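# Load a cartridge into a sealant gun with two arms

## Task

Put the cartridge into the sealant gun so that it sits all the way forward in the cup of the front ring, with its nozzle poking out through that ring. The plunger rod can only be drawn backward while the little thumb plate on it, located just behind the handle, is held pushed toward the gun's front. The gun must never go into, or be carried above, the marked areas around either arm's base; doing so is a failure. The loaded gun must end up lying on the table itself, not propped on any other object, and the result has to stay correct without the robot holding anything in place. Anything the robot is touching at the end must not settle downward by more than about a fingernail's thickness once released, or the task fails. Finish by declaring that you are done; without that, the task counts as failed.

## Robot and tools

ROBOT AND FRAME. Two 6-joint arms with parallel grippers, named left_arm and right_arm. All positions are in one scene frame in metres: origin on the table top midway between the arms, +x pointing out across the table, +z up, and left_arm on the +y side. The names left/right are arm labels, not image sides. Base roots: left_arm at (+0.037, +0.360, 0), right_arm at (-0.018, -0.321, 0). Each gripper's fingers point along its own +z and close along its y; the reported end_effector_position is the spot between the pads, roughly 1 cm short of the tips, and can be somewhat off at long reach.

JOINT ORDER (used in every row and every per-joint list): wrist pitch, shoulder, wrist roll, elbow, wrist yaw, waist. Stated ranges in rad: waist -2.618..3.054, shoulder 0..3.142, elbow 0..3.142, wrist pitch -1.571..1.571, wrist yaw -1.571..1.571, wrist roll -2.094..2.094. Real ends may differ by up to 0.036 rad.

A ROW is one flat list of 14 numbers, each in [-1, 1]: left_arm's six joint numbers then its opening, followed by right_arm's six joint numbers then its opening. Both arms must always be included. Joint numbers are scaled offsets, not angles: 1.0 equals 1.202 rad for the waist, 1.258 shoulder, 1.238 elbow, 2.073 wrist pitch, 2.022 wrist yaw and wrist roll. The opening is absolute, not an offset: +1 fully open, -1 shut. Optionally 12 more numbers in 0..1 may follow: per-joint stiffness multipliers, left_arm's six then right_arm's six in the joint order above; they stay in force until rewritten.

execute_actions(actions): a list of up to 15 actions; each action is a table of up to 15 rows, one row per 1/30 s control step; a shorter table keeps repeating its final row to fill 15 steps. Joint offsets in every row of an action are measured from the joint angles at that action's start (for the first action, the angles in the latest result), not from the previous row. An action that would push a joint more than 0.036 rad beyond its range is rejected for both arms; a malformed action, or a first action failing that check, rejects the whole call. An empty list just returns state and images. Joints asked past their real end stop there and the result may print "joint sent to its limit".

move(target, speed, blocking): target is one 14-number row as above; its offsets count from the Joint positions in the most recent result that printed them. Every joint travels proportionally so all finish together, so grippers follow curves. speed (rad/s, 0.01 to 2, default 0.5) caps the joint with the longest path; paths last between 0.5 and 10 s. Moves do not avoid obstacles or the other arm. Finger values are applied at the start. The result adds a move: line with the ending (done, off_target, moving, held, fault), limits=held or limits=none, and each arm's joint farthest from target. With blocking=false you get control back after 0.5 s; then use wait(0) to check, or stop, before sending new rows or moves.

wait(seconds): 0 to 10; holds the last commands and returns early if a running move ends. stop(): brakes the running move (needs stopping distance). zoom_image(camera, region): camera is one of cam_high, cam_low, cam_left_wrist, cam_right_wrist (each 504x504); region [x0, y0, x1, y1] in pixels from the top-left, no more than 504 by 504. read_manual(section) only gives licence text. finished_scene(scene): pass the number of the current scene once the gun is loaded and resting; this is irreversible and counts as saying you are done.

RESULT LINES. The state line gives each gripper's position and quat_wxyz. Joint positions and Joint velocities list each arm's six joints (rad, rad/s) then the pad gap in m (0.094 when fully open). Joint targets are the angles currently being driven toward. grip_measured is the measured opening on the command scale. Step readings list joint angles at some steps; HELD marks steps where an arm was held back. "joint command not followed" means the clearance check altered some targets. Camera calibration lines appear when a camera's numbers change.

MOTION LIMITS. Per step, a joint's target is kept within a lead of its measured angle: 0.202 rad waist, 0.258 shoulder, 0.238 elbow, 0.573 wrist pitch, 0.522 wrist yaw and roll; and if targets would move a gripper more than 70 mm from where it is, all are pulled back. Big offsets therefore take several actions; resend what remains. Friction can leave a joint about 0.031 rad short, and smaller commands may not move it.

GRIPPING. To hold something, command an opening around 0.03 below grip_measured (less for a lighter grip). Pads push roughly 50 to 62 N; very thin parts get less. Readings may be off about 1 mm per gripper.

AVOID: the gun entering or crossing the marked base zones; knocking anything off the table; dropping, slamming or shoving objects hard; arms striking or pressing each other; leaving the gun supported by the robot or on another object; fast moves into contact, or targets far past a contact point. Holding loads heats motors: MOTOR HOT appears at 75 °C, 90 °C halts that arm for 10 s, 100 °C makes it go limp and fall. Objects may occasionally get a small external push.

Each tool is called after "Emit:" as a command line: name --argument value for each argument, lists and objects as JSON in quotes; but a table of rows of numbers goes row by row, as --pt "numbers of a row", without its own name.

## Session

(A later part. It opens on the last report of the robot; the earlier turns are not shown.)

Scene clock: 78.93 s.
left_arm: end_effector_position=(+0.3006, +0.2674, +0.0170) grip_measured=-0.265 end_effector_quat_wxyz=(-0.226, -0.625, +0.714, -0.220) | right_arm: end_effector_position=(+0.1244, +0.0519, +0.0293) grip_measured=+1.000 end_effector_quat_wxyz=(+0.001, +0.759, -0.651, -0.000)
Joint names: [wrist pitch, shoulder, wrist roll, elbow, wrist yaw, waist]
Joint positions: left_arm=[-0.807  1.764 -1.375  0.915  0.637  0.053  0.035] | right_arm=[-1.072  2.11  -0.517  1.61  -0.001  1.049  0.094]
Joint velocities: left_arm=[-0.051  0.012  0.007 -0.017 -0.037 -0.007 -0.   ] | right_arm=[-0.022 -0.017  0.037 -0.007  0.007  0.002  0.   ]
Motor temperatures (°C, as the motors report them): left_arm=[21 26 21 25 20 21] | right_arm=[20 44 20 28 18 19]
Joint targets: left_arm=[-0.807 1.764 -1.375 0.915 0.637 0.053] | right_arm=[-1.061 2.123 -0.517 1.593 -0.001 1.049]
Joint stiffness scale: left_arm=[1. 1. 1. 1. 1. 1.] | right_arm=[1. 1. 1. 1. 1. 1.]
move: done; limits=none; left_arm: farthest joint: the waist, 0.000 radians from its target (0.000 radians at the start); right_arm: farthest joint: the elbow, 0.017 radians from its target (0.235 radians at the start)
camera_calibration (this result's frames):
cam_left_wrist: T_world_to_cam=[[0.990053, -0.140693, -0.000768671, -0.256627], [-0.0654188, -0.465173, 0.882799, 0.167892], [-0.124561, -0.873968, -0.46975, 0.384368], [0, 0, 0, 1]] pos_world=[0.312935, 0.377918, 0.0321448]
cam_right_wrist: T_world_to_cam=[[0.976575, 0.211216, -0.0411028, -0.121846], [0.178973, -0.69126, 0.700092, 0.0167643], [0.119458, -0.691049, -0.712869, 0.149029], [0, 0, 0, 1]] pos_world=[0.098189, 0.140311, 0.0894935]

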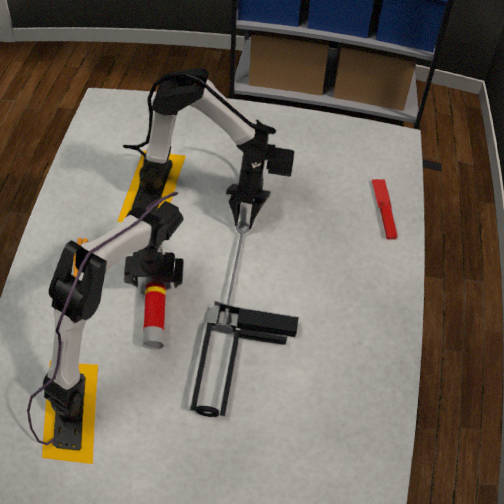

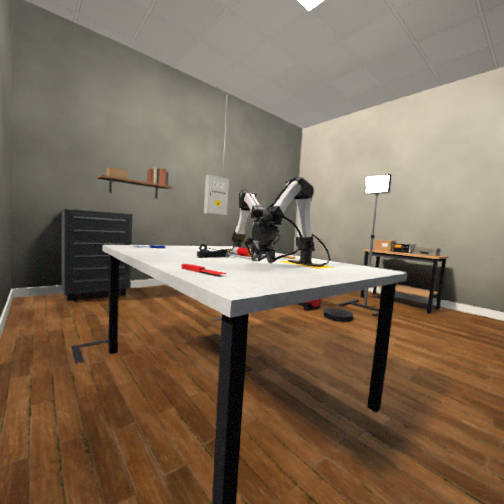

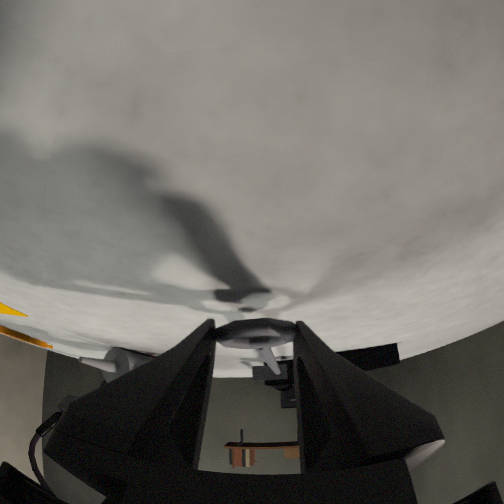

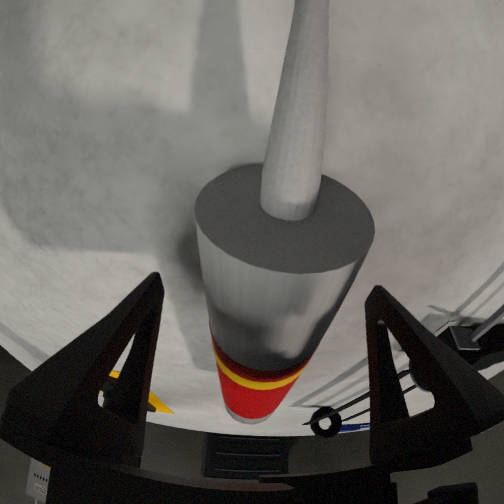

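Emit:
move --target '[0,0,0,0,0,0,-0.4,0,0,0,0,0,0,-0.05]'

Emit:
move --target '[0,0,0,0,0,0,-0.4,-0.129,-0.042,0,0.19,0,0,-0.05]' --speed 0.25

Emit:
move --target '[0,0,0,0,0,0,-0.4,0,-0.1,1,-0.1,0,-0.5,-0.05]' --speed 0.7

Scene clock: 81.03 s.
left_arm: end_effector_position=(+0.3006, +0.2674, +0.0170) grip_measured=-0.265 end_effector_quat_wxyz=(-0.226, -0.625, +0.714, -0.220) | right_arm: end_effector_position=(+0.1245, +0.0520, +0.0293) grip_measured=+0.035 end_effector_quat_wxyz=(+0.001, +0.759, -0.651, -0.000)
Joint names: [wrist pitch, shoulder, wrist roll, elbow, wrist yaw, waist]
Joint positions: left_arm=[-0.807  1.764 -1.375  0.915  0.637  0.053  0.035] | right_arm=[-1.072  2.11  -0.517  1.61  -0.001  1.049  0.049]
Joint velocities: left_arm=[ 0.051 -0.007  0.037 -0.002 -0.022 -0.002 -0.001] | right_arm=[ 0.007 -0.027 -0.037  0.012 -0.007 -0.012 -0.   ]
Motor temperatures (°C, as the motors report them): left_arm=[21 26 21 25 20 21] | right_arm=[20 43 20 28 18 19]
Joint targets: left_arm=[-0.807 1.764 -1.375 0.915 0.637 0.053] | right_arm=[-1.072 2.110 -0.517 1.610 -0.000 1.049]
Joint stiffness scale: left_arm=[1. 1. 1. 1. 1. 1.] | right_arm=[1. 1. 1. 1. 1. 1.]
move: done; limits=none; left_arm: farthest joint: the waist, 0.000 radians from its target (0.000 radians at the start); right_arm: farthest joint: the waist, 0.000 radians from its target (0.000 radians at the start)
camera_calibration (this result's frames):
cam_left_wrist: T_world_to_cam=[[0.990053, -0.140693, -0.000768671, -0.256627], [-0.0654188, -0.465173, 0.882799, 0.167892], [-0.124561, -0.873968, -0.46975, 0.384368], [0, 0, 0, 1]] pos_world=[0.312935, 0.377918, 0.0321448]
cam_right_wrist: T_world_to_cam=[[0.97658, 0.211231, -0.0408945, -0.121905], [0.178878, -0.691509, 0.69987, 0.0168503], [0.119555, -0.690795, -0.713099, 0.149067], [0, 0, 0, 1]] pos_world=[0.0982143, 0.140377, 0.0895213]

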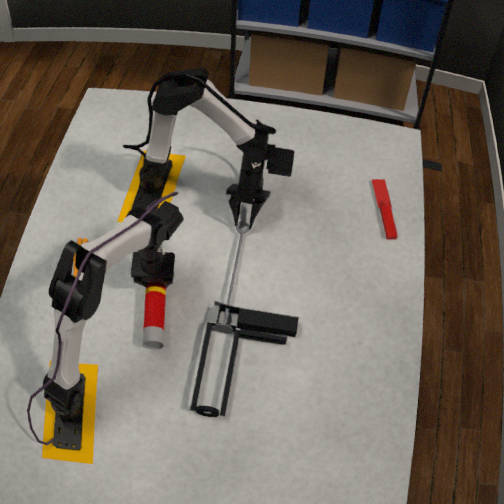

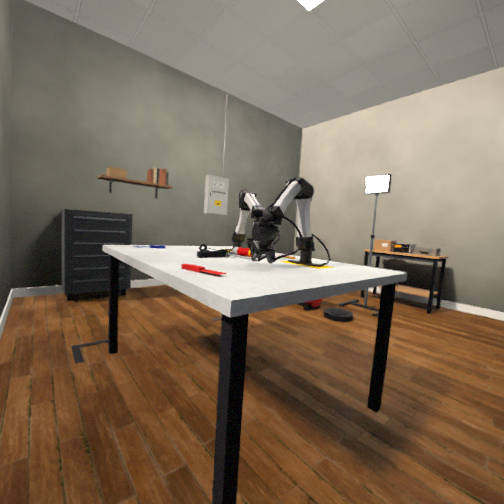

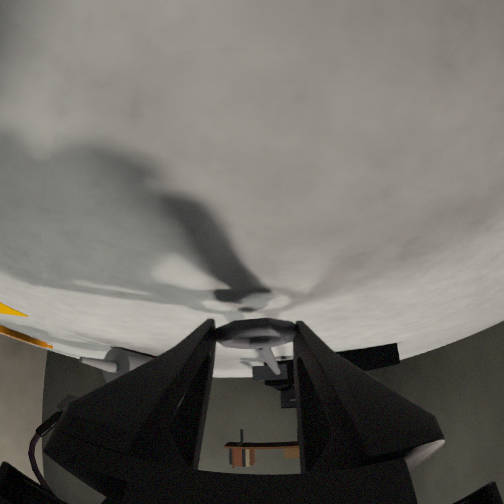

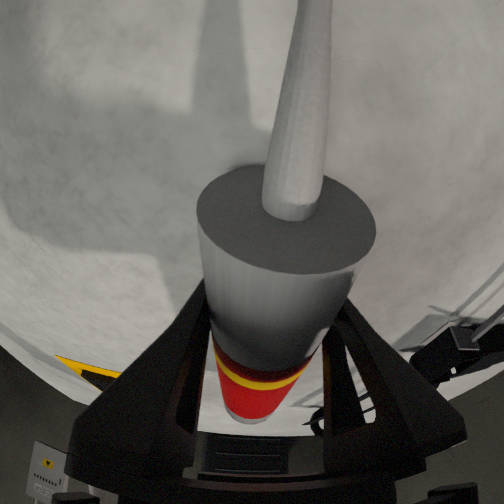

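Scene clock: 82.73 s.
left_arm: end_effector_position=(+0.3006, +0.2674, +0.0170) grip_measured=-0.265 end_effector_quat_wxyz=(-0.226, -0.625, +0.714, -0.220) | right_arm: end_effector_position=(+0.1248, +0.0576, +0.0894) grip_measured=+0.035 end_effector_quat_wxyz=(-0.002, +0.759, -0.651, -0.006)
Joint names: [wrist pitch, shoulder, wrist roll, elbow, wrist yaw, waist]
Joint positions: left_arm=[-0.807  1.764 -1.375  0.915  0.637  0.053  0.035] | right_arm=[-1.293  2.088 -0.517  1.817 -0.011  1.049  0.049]
Joint velocities: left_arm=[ 0.037 -0.007  0.037 -0.007 -0.037 -0.007 -0.001] | right_arm=[ 0.066  0.002 -0.007  0.002 -0.037  0.002  0.001]
Motor temperatures (°C, as the motors report them): left_arm=[21 26 21 25 20 21] | right_arm=[20 44 20 28 18 19]
Joint targets: left_arm=[-0.807 1.764 -1.375 0.915 0.637 0.053] | right_arm=[-1.339 2.057 -0.517 1.845 -0.001 1.049]
Joint stiffness scale: left_arm=[1. 1. 1. 1. 1. 1.] | right_arm=[1. 1. 1. 1. 1. 1.]
move: off_target (right_arm); limits=none; left_arm: farthest joint: the waist, 0.000 radians from its target (0.000 radians at the start); right_arm: farthest joint: the wrist pitch, 0.047 radians from its target (0.267 radians at the start)
camera_calibration (this result's frames):
cam_left_wrist: T_world_to_cam=[[0.990053, -0.140693, -0.000768671, -0.256627], [-0.0654188, -0.465173, 0.882799, 0.167892], [-0.124561, -0.873968, -0.46975, 0.384368], [0, 0, 0, 1]] pos_world=[0.312935, 0.377918, 0.0321448]
cam_right_wrist: T_world_to_cam=[[0.976306, 0.211746, -0.0446055, -0.12062], [0.183255, -0.699418, 0.69082, -0.0206306], [0.11508, -0.682626, -0.72165, 0.196592], [0, 0, 0, 1]] pos_world=[0.0989192, 0.14531, 0.150742]

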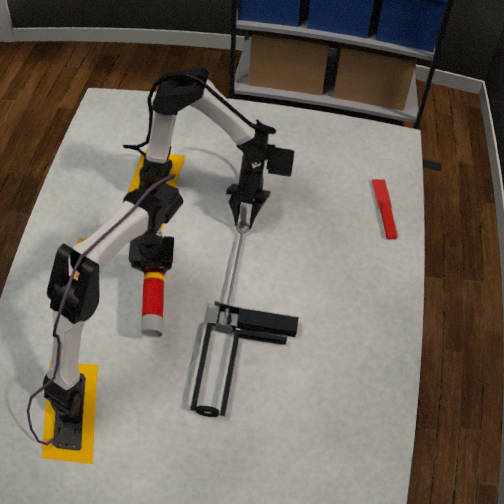

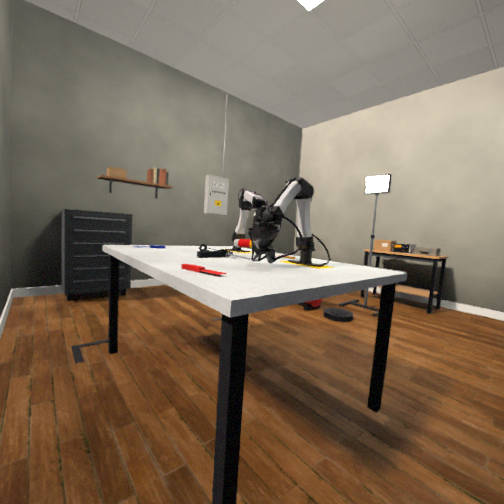

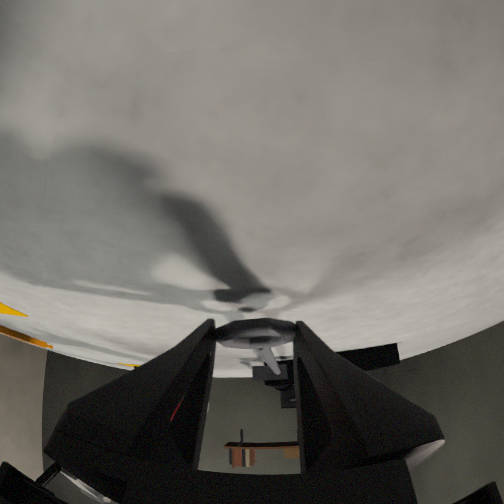

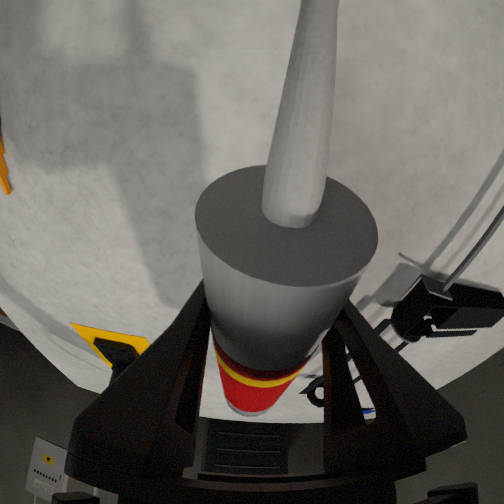

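Scene clock: 86.47 s.
left_arm: end_effector_position=(+0.3006, +0.2674, +0.0170) grip_measured=-0.265 end_effector_quat_wxyz=(-0.226, -0.625, +0.714, -0.220) | right_arm: end_effector_position=(+0.2952, -0.1061, +0.0907) grip_measured=+0.035 end_effector_quat_wxyz=(+0.006, +0.430, +0.903, -0.009)
Joint names: [wrist pitch, shoulder, wrist roll, elbow, wrist yaw, waist]
Joint positions: left_arm=[-0.807  1.764 -1.375  0.915  0.637  0.053  0.035] | right_arm=[-1.274  2.002  1.499  1.695  0.019  0.453  0.049]
Joint velocities: left_arm=[-0.037 -0.012 -0.081 -0.007 -0.066  0.007 -0.   ] | right_arm=[ 0.051 -0.002 -0.066 -0.012  0.037  0.012  0.001]
Motor temperatures (°C, as the motors report them): left_arm=[21 26 21 25 20 21] | right_arm=[20 44 20 28 18 19]
Joint targets: left_arm=[-0.807 1.764 -1.375 0.915 0.637 0.053] | right_arm=[-1.293 1.962 1.504 1.694 -0.011 0.448]
Joint stiffness scale: left_arm=[1. 1. 1. 1. 1. 1.] | right_arm=[1. 1. 1. 1. 1. 1.]
move: off_target (right_arm); limits=none; left_arm: farthest joint: the waist, 0.000 radians from its target (0.000 radians at the start); right_arm: farthest joint: the shoulder, 0.040 radians from its target (0.126 radians at the start)
camera_calibration (this result's frames):
cam_left_wrist: T_world_to_cam=[[0.990053, -0.140693, -0.000768671, -0.256627], [-0.0654188, -0.465173, 0.882799, 0.167892], [-0.124561, -0.873968, -0.46975, 0.384368], [0, 0, 0, 1]] pos_world=[0.312935, 0.377918, 0.0321448]
cam_right_wrist: T_world_to_cam=[[-0.735916, -0.676509, -0.0276307, 0.157375], [-0.505643, 0.52199, 0.686915, 0.166048], [-0.450281, 0.519483, -0.726213, 0.361072], [0, 0, 0, 1]] pos_world=[0.362359, -0.16778, 0.152503]

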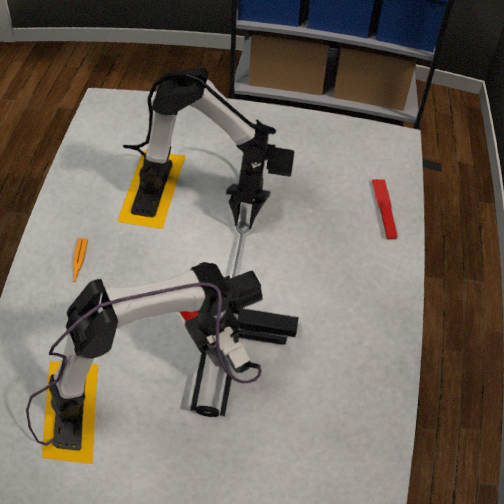

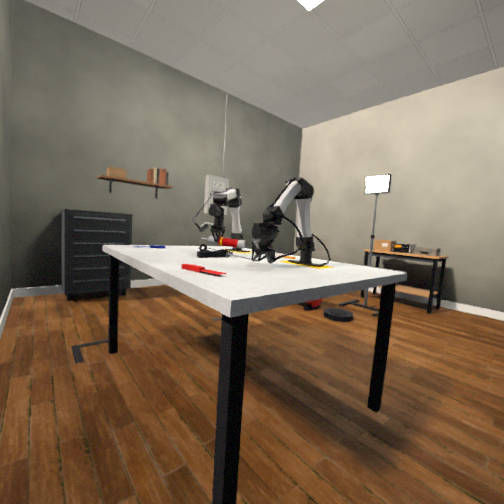

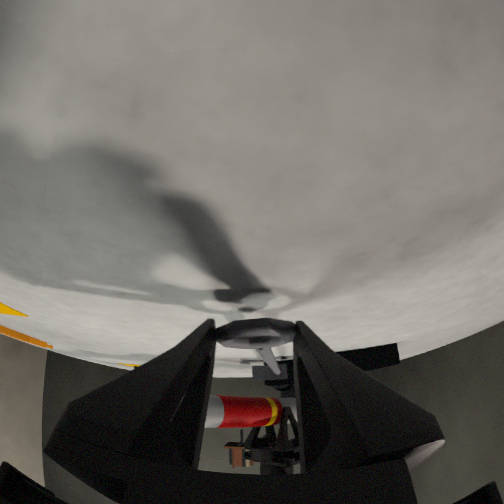

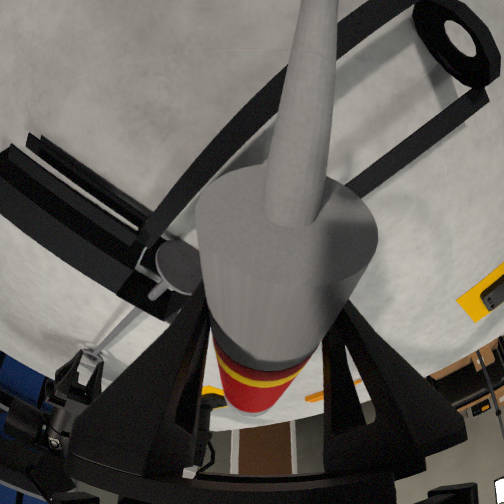

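Emit:
move --target '[0,0,0,0,0,0,-0.4,0.105,-0.15,0.249,-0.165,-0.175,-0.17,-0.1]' --speed 0.4

Scene clock: 88.97 s.
left_arm: end_effector_position=(+0.3006, +0.2674, +0.0170) grip_measured=-0.265 end_effector_quat_wxyz=(-0.226, -0.625, +0.714, -0.220) | right_arm: end_effector_position=(+0.3032, -0.1308, +0.0979) grip_measured=+0.036 end_effector_quat_wxyz=(-0.104, +0.699, +0.701, +0.099)
Joint names: [wrist pitch, shoulder, wrist roll, elbow, wrist yaw, waist]
Joint positions: left_arm=[-0.807  1.764 -1.375  0.915  0.637  0.053  0.035] | right_arm=[-1.097  1.853  1.996  1.49  -0.267  0.256  0.049]
Joint velocities: left_arm=[-0.022 -0.002 -0.037  0.007 -0.051 -0.002 -0.001] | right_arm=[ 0.022 -0.007 -0.007 -0.007 -0.066 -0.007  0.   ]
Motor temperatures (°C, as the motors report them): left_arm=[21 26 21 25 20 21] | right_arm=[20 45 20 28 18 19]
Joint targets: left_arm=[-0.807 1.764 -1.375 0.915 0.637 0.053] | right_arm=[-1.056 1.813 2.002 1.491 -0.335 0.248]
Joint stiffness scale: left_arm=[1. 1. 1. 1. 1. 1.] | right_arm=[1. 1. 1. 1. 1. 1.]
move: off_target (right_arm); limits=none; left_arm: farthest joint: the waist, 0.000 radians from its target (0.000 radians at the start); right_arm: farthest joint: the wrist yaw, 0.068 radians from its target (0.354 radians at the start)
camera_calibration (this result's frames):
cam_left_wrist: T_world_to_cam=[[0.990053, -0.140693, -0.000768671, -0.256627], [-0.0654188, -0.465173, 0.882799, 0.167892], [-0.124561, -0.873968, -0.46975, 0.384368], [0, 0, 0, 1]] pos_world=[0.312935, 0.377918, 0.0321448]
cam_right_wrist: T_world_to_cam=[[-0.997564, -0.0504394, -0.0481872, 0.309984], [-0.0665862, 0.482589, 0.873312, 0.0215321], [-0.0207947, 0.874393, -0.484772, 0.275286], [0, 0, 0, 1]] pos_world=[0.316387, -0.235464, 0.129584]

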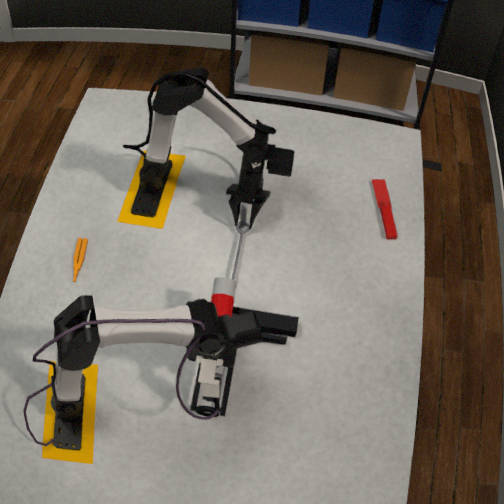

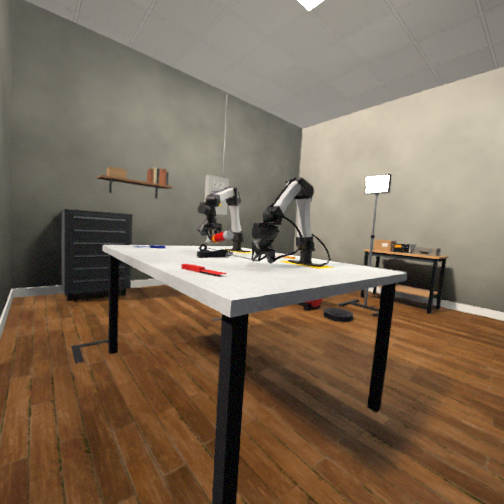

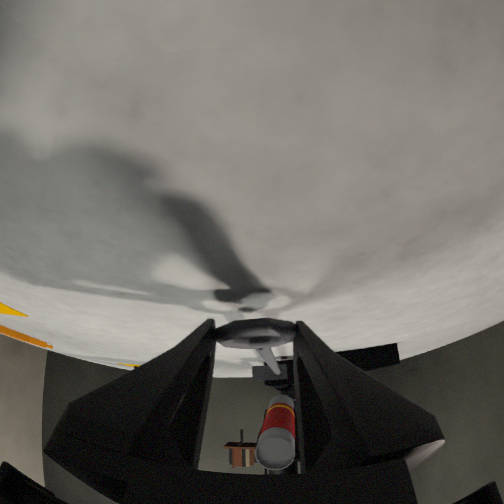

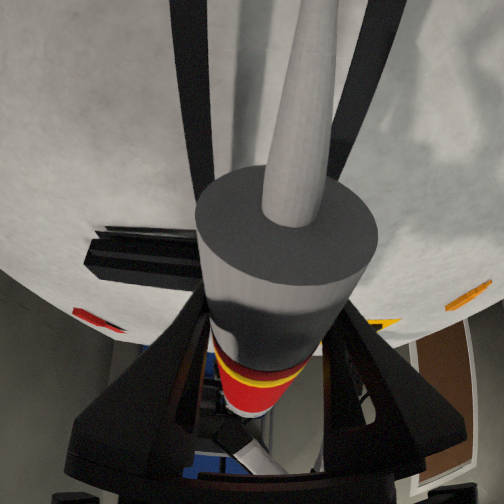

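Emit:
move --target '[0,0,0,0,0,0,-0.4,0.096,0.01,-0.027,-0.103,-0.038,-0.021,-0.1]' --speed 0.15

Emit:
zoom_image --camera "cam_low" --region '[180, 210, 260, 270]'

Emit:
zoom_image --camera "cam_high" --region '[150, 320, 270, 440]'

Scene clock: 92.27 s.
left_arm: end_effector_position=(+0.3006, +0.2674, +0.0170) grip_measured=-0.265 end_effector_quat_wxyz=(-0.226, -0.625, +0.714, -0.220) | right_arm: end_effector_position=(+0.3049, -0.1348, +0.0576) grip_measured=+0.036 end_effector_quat_wxyz=(-0.104, +0.687, +0.712, +0.105)
Joint names: [wrist pitch, shoulder, wrist roll, elbow, wrist yaw, waist]
Joint positions: left_arm=[-0.807  1.764 -1.375  0.915  0.637  0.053  0.035] | right_arm=[-0.938  1.88   1.947  1.36  -0.275  0.24   0.049]
Joint velocities: left_arm=[-0.051  0.002 -0.051  0.007 -0.081  0.007  0.   ] | right_arm=[ 0.007  0.002 -0.022  0.007 -0.007 -0.017  0.   ]
Motor temperatures (°C, as the motors report them): left_arm=[21 27 21 25 20 21] | right_arm=[20 44 20 29 19 19]
Joint targets: left_arm=[-0.807 1.764 -1.375 0.915 0.637 0.053] | right_arm=[-0.898 1.866 1.941 1.363 -0.344 0.230]
Joint stiffness scale: left_arm=[1. 1. 1. 1. 1. 1.] | right_arm=[1. 1. 1. 1. 1. 1.]
move: off_target (right_arm); limits=none; left_arm: farthest joint: the waist, 0.000 radians from its target (0.000 radians at the start); right_arm: farthest joint: the wrist yaw, 0.069 radians from its target (0.077 radians at the start)
camera_calibration (this result's frames):
cam_left_wrist: T_world_to_cam=[[0.990053, -0.140693, -0.000768671, -0.256627], [-0.0654188, -0.465173, 0.882799, 0.167892], [-0.124561, -0.873968, -0.46975, 0.384368], [0, 0, 0, 1]] pos_world=[0.312935, 0.377918, 0.0321448]
cam_right_wrist: T_world_to_cam=[[-0.994734, -0.0818762, -0.0616445, 0.305272], [-0.0932054, 0.472573, 0.876349, 0.0653743], [-0.0426206, 0.87748, -0.477716, 0.265884], [0, 0, 0, 1]] pos_world=[0.32109, -0.239208, 0.0885445]

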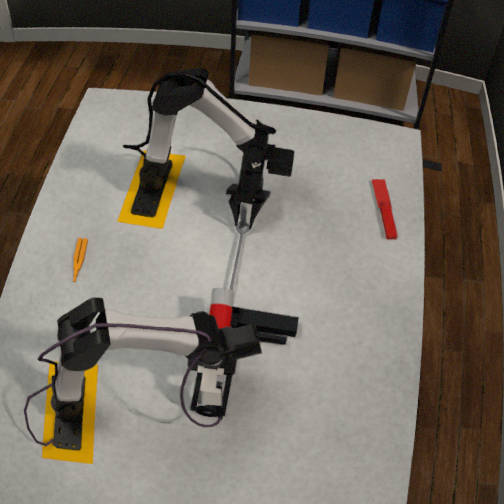

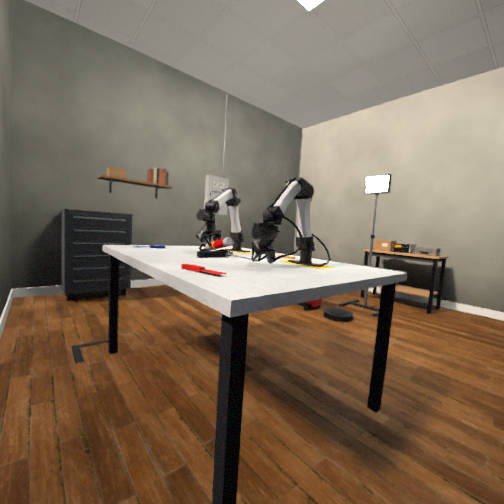

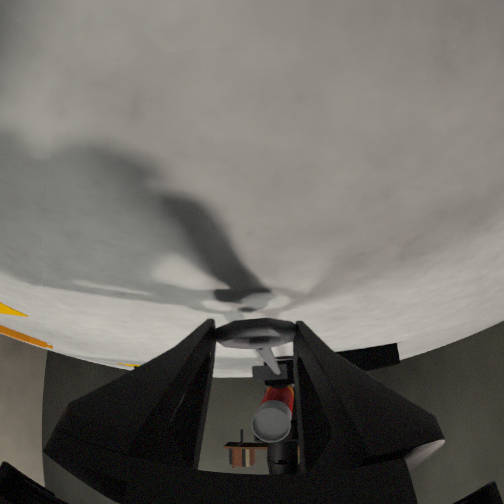

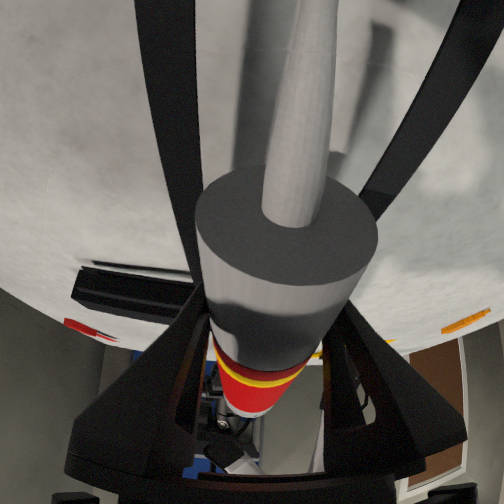

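Region (180, 210, 260, 270) of cam_low's 504x504 image, scaled by 6.300, with more detail than that image has; it fills the top 378 rows of this view, and the rest is white.

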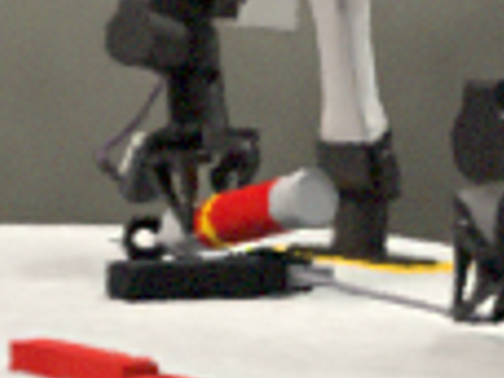

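Region (150, 320, 270, 440) of cam_high's 504x504 image, scaled by 4.200, with more detail than that image has.

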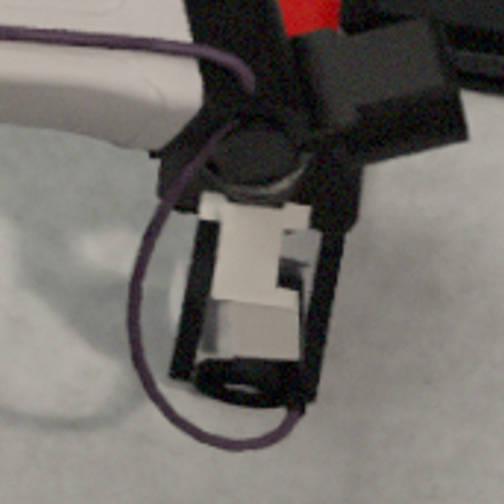

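Emit:
move --target '[0,0,0,0,0,0,-0.4,0.017,-0.058,-0.052,-0.045,-0.04,-0.088,-0.1]' --speed 0.08

Emit:
zoom_image --camera "cam_low" --region '[180, 210, 260, 270]'

Scene clock: 94.73 s.
left_arm: end_effector_position=(+0.3006, +0.2674, +0.0170) grip_measured=-0.265 end_effector_quat_wxyz=(-0.226, -0.625, +0.714, -0.220) | right_arm: end_effector_position=(+0.3064, -0.1698, +0.0544) grip_measured=+0.036 end_effector_quat_wxyz=(-0.103, +0.686, +0.712, +0.108)
Joint names: [wrist pitch, shoulder, wrist roll, elbow, wrist yaw, waist]
Joint positions: left_arm=[-0.807  1.764 -1.375  0.915  0.637  0.053  0.035] | right_arm=[-0.936  1.847  1.848  1.304 -0.285  0.143  0.049]
Joint velocities: left_arm=[-0.007 -0.002 -0.037 -0.027  0.007  0.002  0.   ] | right_arm=[ 0.007  0.007 -0.022 -0.002  0.007  0.007  0.   ]
Motor temperatures (°C, as the motors report them): left_arm=[21 27 21 25 20 21] | right_arm=[20 44 20 29 19 19]
Joint targets: left_arm=[-0.807 1.764 -1.375 0.915 0.637 0.053] | right_arm=[-0.903 1.807 1.842 1.304 -0.356 0.135]
Joint stiffness scale: left_arm=[1. 1. 1. 1. 1. 1.] | right_arm=[1. 1. 1. 1. 1. 1.]
move: off_target (right_arm); limits=none; left_arm: farthest joint: the waist, 0.000 radians from its target (0.000 radians at the start); right_arm: farthest joint: the wrist yaw, 0.071 radians from its target (0.081 radians at the start)
camera_calibration (this result's frames):
cam_left_wrist: T_world_to_cam=[[0.990053, -0.140693, -0.000768671, -0.256627], [-0.0654188, -0.465173, 0.882799, 0.167892], [-0.124561, -0.873968, -0.46975, 0.384368], [0, 0, 0, 1]] pos_world=[0.312935, 0.377918, 0.0321448]
cam_right_wrist: T_world_to_cam=[[-0.994456, -0.0806837, -0.0674406, 0.304108], [-0.0976596, 0.47078, 0.876829, 0.0858713], [-0.0389962, 0.878554, -0.476049, 0.294175], [0, 0, 0, 1]] pos_world=[0.322279, -0.274338, 0.0852564]

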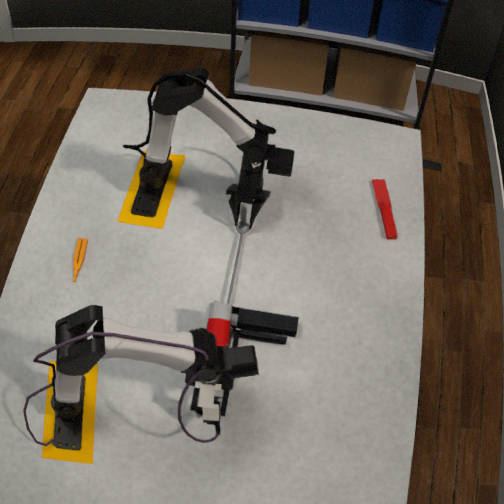

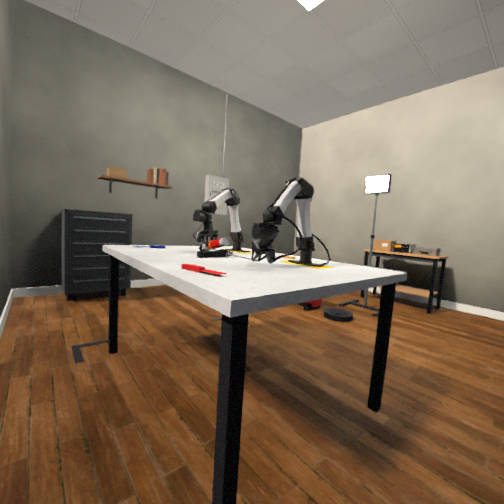

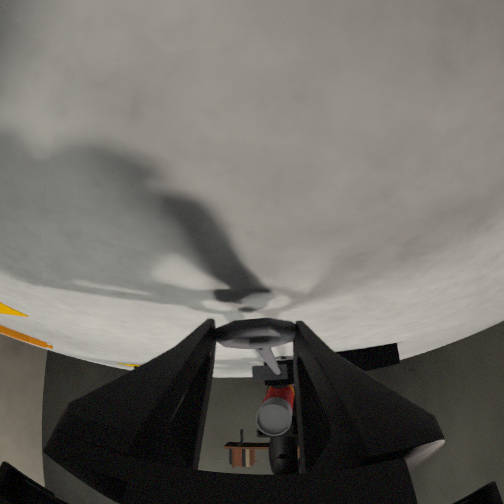

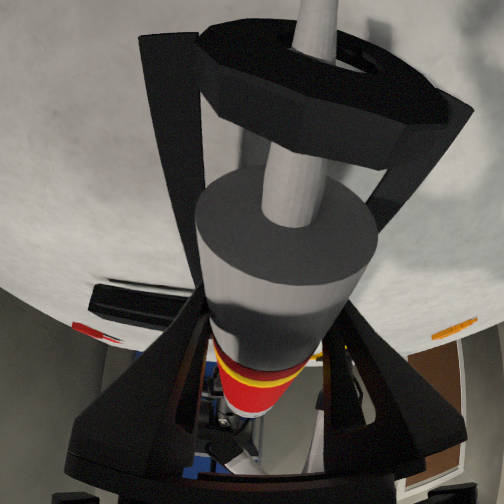

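Region (180, 210, 260, 270) of cam_low's 504x504 image, scaled by 6.300, with more detail than that image has; it fills the top 378 rows of this view, and the rest is white.

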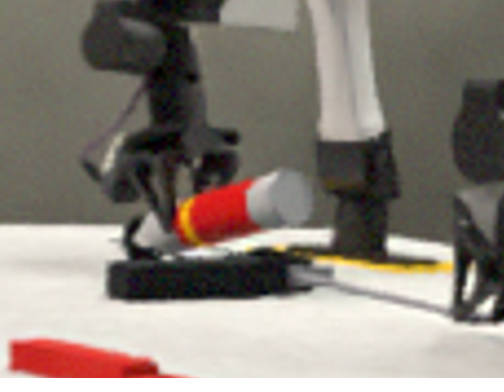

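Emit:
move --target '[0,0,0,0,0,0,-0.4,-0.007,-0.032,-0.014,-0.012,0.024,-0.024,-0.1]' --speed 0.05

Emit:
zoom_image --camera "cam_low" --region '[180, 210, 260, 270]'

Scene clock: 96.90 s.
left_arm: end_effector_position=(+0.3007, +0.2674, +0.0170) grip_measured=-0.265 end_effector_quat_wxyz=(-0.225, -0.625, +0.714, -0.220) | right_arm: end_effector_position=(+0.3038, -0.1910, +0.0457) grip_measured=+0.036 end_effector_quat_wxyz=(-0.075, +0.691, +0.715, +0.074)
Joint names: [wrist pitch, shoulder, wrist roll, elbow, wrist yaw, waist]
Joint positions: left_arm=[-0.806  1.764 -1.375  0.915  0.637  0.053  0.035] | right_arm=[-0.955  1.85   1.825  1.288 -0.203  0.127  0.049]
Joint velocities: left_arm=[-0.051  0.007  0.007 -0.022 -0.066  0.017  0.   ] | right_arm=[-0.022 -0.007  0.037 -0.002 -0.066  0.012  0.   ]
Motor temperatures (°C, as the motors report them): left_arm=[21 27 21 25 20 21] | right_arm=[20 44 20 29 19 19]
Joint targets: left_arm=[-0.807 1.764 -1.375 0.915 0.637 0.053] | right_arm=[-0.951 1.806 1.820 1.289 -0.236 0.115]
Joint stiffness scale: left_arm=[1. 1. 1. 1. 1. 1.] | right_arm=[1. 1. 1. 1. 1. 1.]
move: off_target (right_arm); limits=none; left_arm: farthest joint: the wrist pitch, 0.001 radians from its target (0.000 radians at the start); right_arm: farthest joint: the shoulder, 0.043 radians from its target (0.040 radians at the start)
camera_calibration (this result's frames):
cam_left_wrist: T_world_to_cam=[[0.990053, -0.140693, -0.00039313, -0.256713], [-0.0657554, -0.465185, 0.882768, 0.168009], [-0.124382, -0.873961, -0.469809, 0.384322], [0, 0, 0, 1]] pos_world=[0.31301, 0.37792, 0.0321442]
cam_right_wrist: T_world_to_cam=[[-0.994879, -0.0854626, -0.0539548, 0.297838], [-0.0921074, 0.546892, 0.832121, 0.118084], [-0.0416078, 0.83283, -0.551963, 0.304101], [0, 0, 0, 1]] pos_world=[0.319842, -0.29239, 0.0856618]

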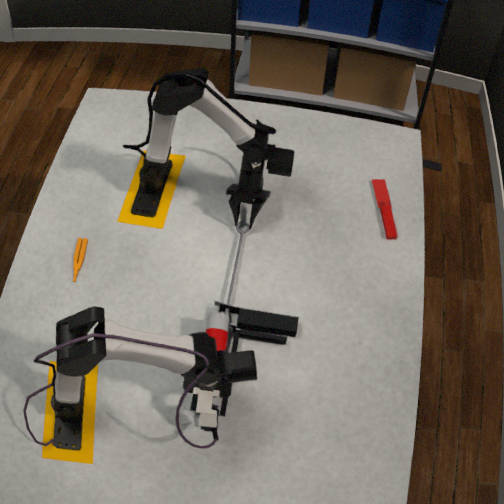

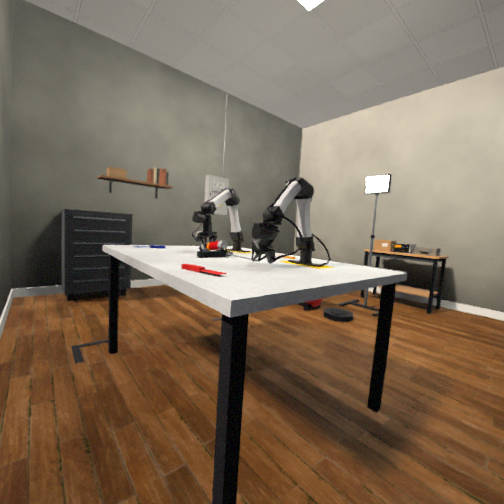

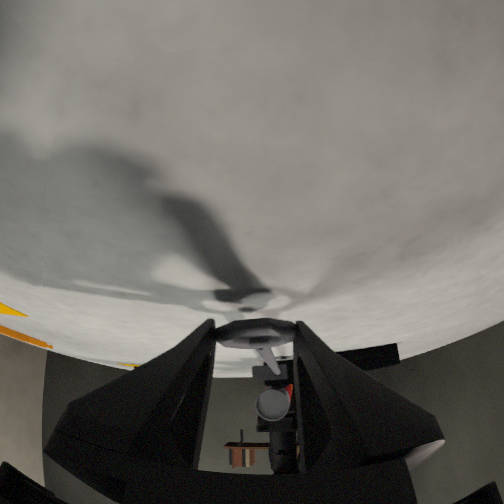

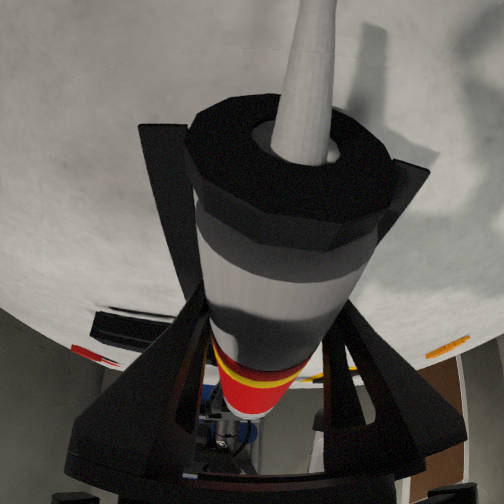

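Region (180, 210, 260, 270) of cam_low's 504x504 image, scaled by 6.300, with more detail than that image has; it fills the top 378 rows of this view, and the rest is white.

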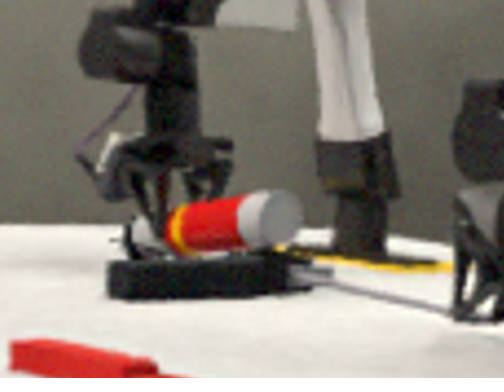

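Emit:
move --target '[0,0,0,0,0,0,-0.4,0,0,0,0,0,0,0.4]'

Emit:
move --target '[0,0,0,0,0,0,-0.4,-0.07,-0.03,0,0.15,0,0,0.4]' --speed 0.3

Emit:
zoom_image --camera "cam_low" --region '[180, 210, 260, 270]'

Scene clock: 98.10 s.
left_arm: end_effector_position=(+0.3008, +0.2673, +0.0171) grip_measured=-0.265 end_effector_quat_wxyz=(-0.226, -0.625, +0.714, -0.221) | right_arm: end_effector_position=(+0.3038, -0.1912, +0.0457) grip_measured=+0.398 end_effector_quat_wxyz=(-0.074, +0.691, +0.715, +0.073)
Joint names: [wrist pitch, shoulder, wrist roll, elbow, wrist yaw, waist]
Joint positions: left_arm=[-0.806  1.764 -1.375  0.915  0.638  0.054  0.035] | right_arm=[-0.955  1.85   1.825  1.288 -0.202  0.127  0.066]
Joint velocities: left_arm=[-0.081 -0.007 -0.022  0.012  0.066 -0.002  0.001] | right_arm=[ 0.007 -0.002 -0.051 -0.002  0.051 -0.017 -0.   ]
Motor temperatures (°C, as the motors report them): left_arm=[21 27 21 25 20 21] | right_arm=[20 44 20 29 19 19]
Joint targets: left_arm=[-0.806 1.764 -1.375 0.915 0.637 0.053] | right_arm=[-0.955 1.849 1.825 1.288 -0.203 0.127]
Joint stiffness scale: left_arm=[1. 1. 1. 1. 1. 1.] | right_arm=[1. 1. 1. 1. 1. 1.]
move: done; limits=none; left_arm: farthest joint: the waist, 0.001 radians from its target (0.000 radians at the start); right_arm: farthest joint: the wrist yaw, 0.001 radians from its target (0.000 radians at the start)
camera_calibration (this result's frames):
cam_left_wrist: T_world_to_cam=[[0.99012, -0.140221, 0.000182729, -0.257007], [-0.065906, -0.464222, 0.883263, 0.167675], [-0.123767, -0.874549, -0.468877, 0.384299], [0, 0, 0, 1]] pos_world=[0.313082, 0.377889, 0.0321347]
cam_right_wrist: T_world_to_cam=[[-0.994887, -0.0854652, -0.0538055, 0.29778], [-0.0920343, 0.547899, 0.831467, 0.118434], [-0.0415815, 0.832167, -0.552963, 0.304161], [0, 0, 0, 1]] pos_world=[0.319805, -0.292553, 0.0857386]

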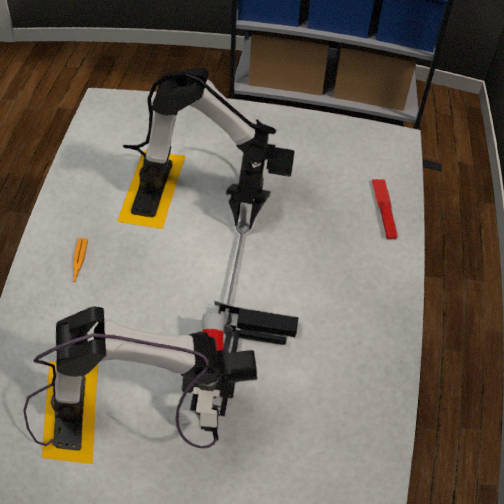

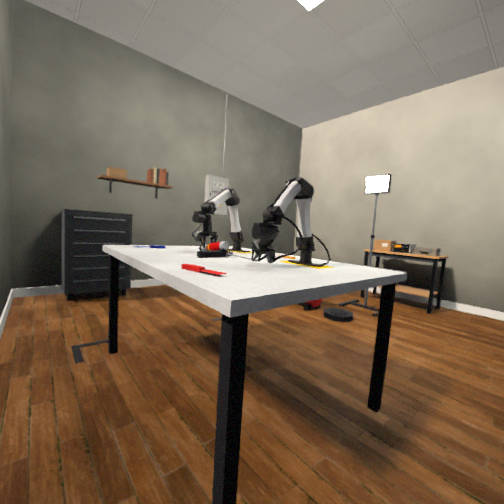

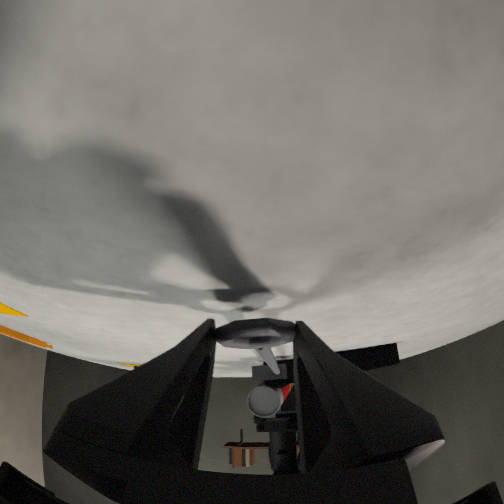

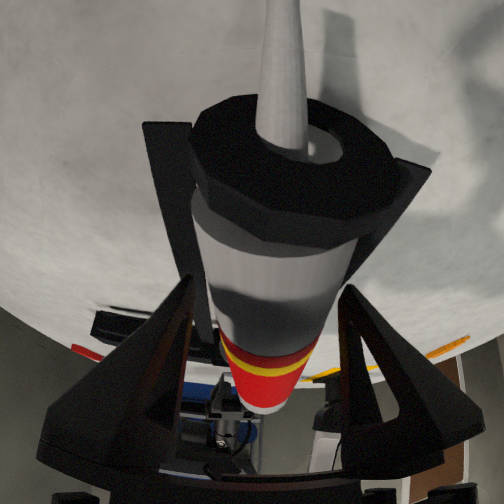

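Scene clock: 99.40 s.
left_arm: end_effector_position=(+0.3008, +0.2673, +0.0171) grip_measured=-0.265 end_effector_quat_wxyz=(-0.226, -0.625, +0.714, -0.221) | right_arm: end_effector_position=(+0.3235, -0.1855, +0.0990) grip_measured=+0.398 end_effector_quat_wxyz=(-0.057, +0.687, +0.717, +0.104)
Joint names: [wrist pitch, shoulder, wrist roll, elbow, wrist yaw, waist]
Joint positions: left_arm=[-0.806  1.764 -1.375  0.915  0.638  0.054  0.035] | right_arm=[-1.086  1.819  1.825  1.46  -0.202  0.127  0.066]
Joint velocities: left_arm=[ 0.037  0.017 -0.037 -0.012 -0.007  0.002 -0.001] | right_arm=[ 0.007  0.002  0.022  0.002 -0.051  0.002 -0.   ]
Motor temperatures (°C, as the motors report them): left_arm=[21 27 21 25 20 21] | right_arm=[20 44 20 29 19 19]
Joint targets: left_arm=[-0.806 1.764 -1.375 0.915 0.638 0.054] | right_arm=[-1.100 1.812 1.825 1.474 -0.202 0.127]
Joint stiffness scale: left_arm=[1. 1. 1. 1. 1. 1.] | right_arm=[1. 1. 1. 1. 1. 1.]
move: done; limits=none; left_arm: farthest joint: the waist, 0.000 radians from its target (0.000 radians at the start); right_arm: farthest joint: the wrist pitch, 0.014 radians from its target (0.145 radians at the start)
camera_calibration (this result's frames):
cam_left_wrist: T_world_to_cam=[[0.99012, -0.140221, 0.000182729, -0.257007], [-0.065906, -0.464222, 0.883263, 0.167675], [-0.123767, -0.874549, -0.468877, 0.384299], [0, 0, 0, 1]] pos_world=[0.313082, 0.377889, 0.0321347]
cam_right_wrist: T_world_to_cam=[[-0.98886, -0.0837094, -0.123083, 0.326001], [-0.148786, 0.531367, 0.833973, 0.0878265], [-0.00440939, 0.842996, -0.537902, 0.318166], [0, 0, 0, 1]] pos_world=[0.336839, -0.287591, 0.138022]

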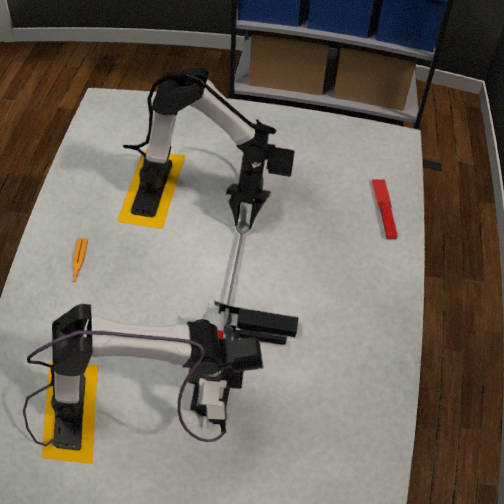

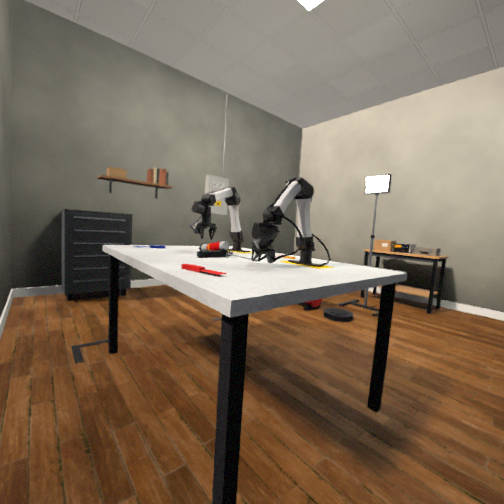

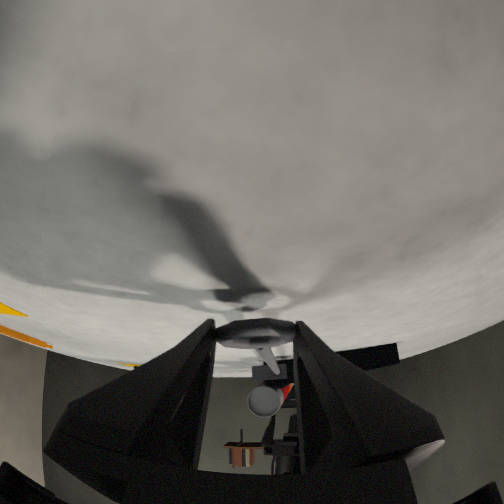

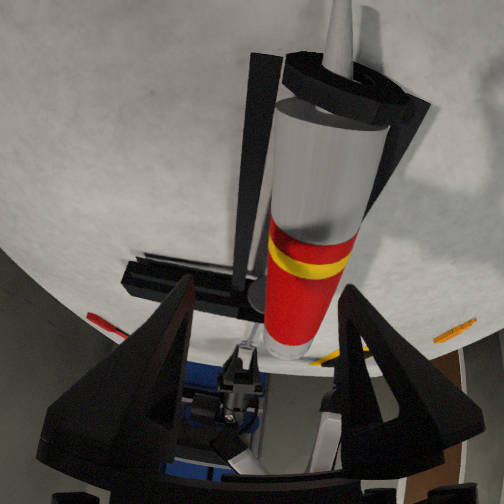

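Region (180, 210, 260, 270) of cam_low's 504x504 image, scaled by 6.300, with more detail than that image has; it fills the top 378 rows of this view, and the rest is white.

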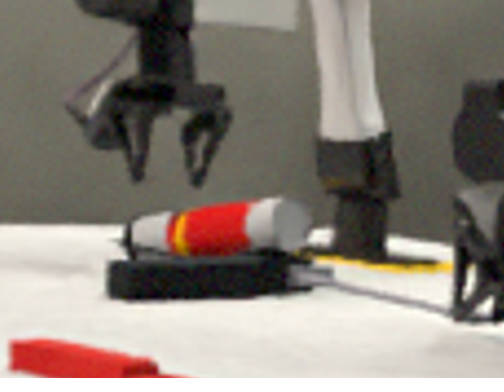

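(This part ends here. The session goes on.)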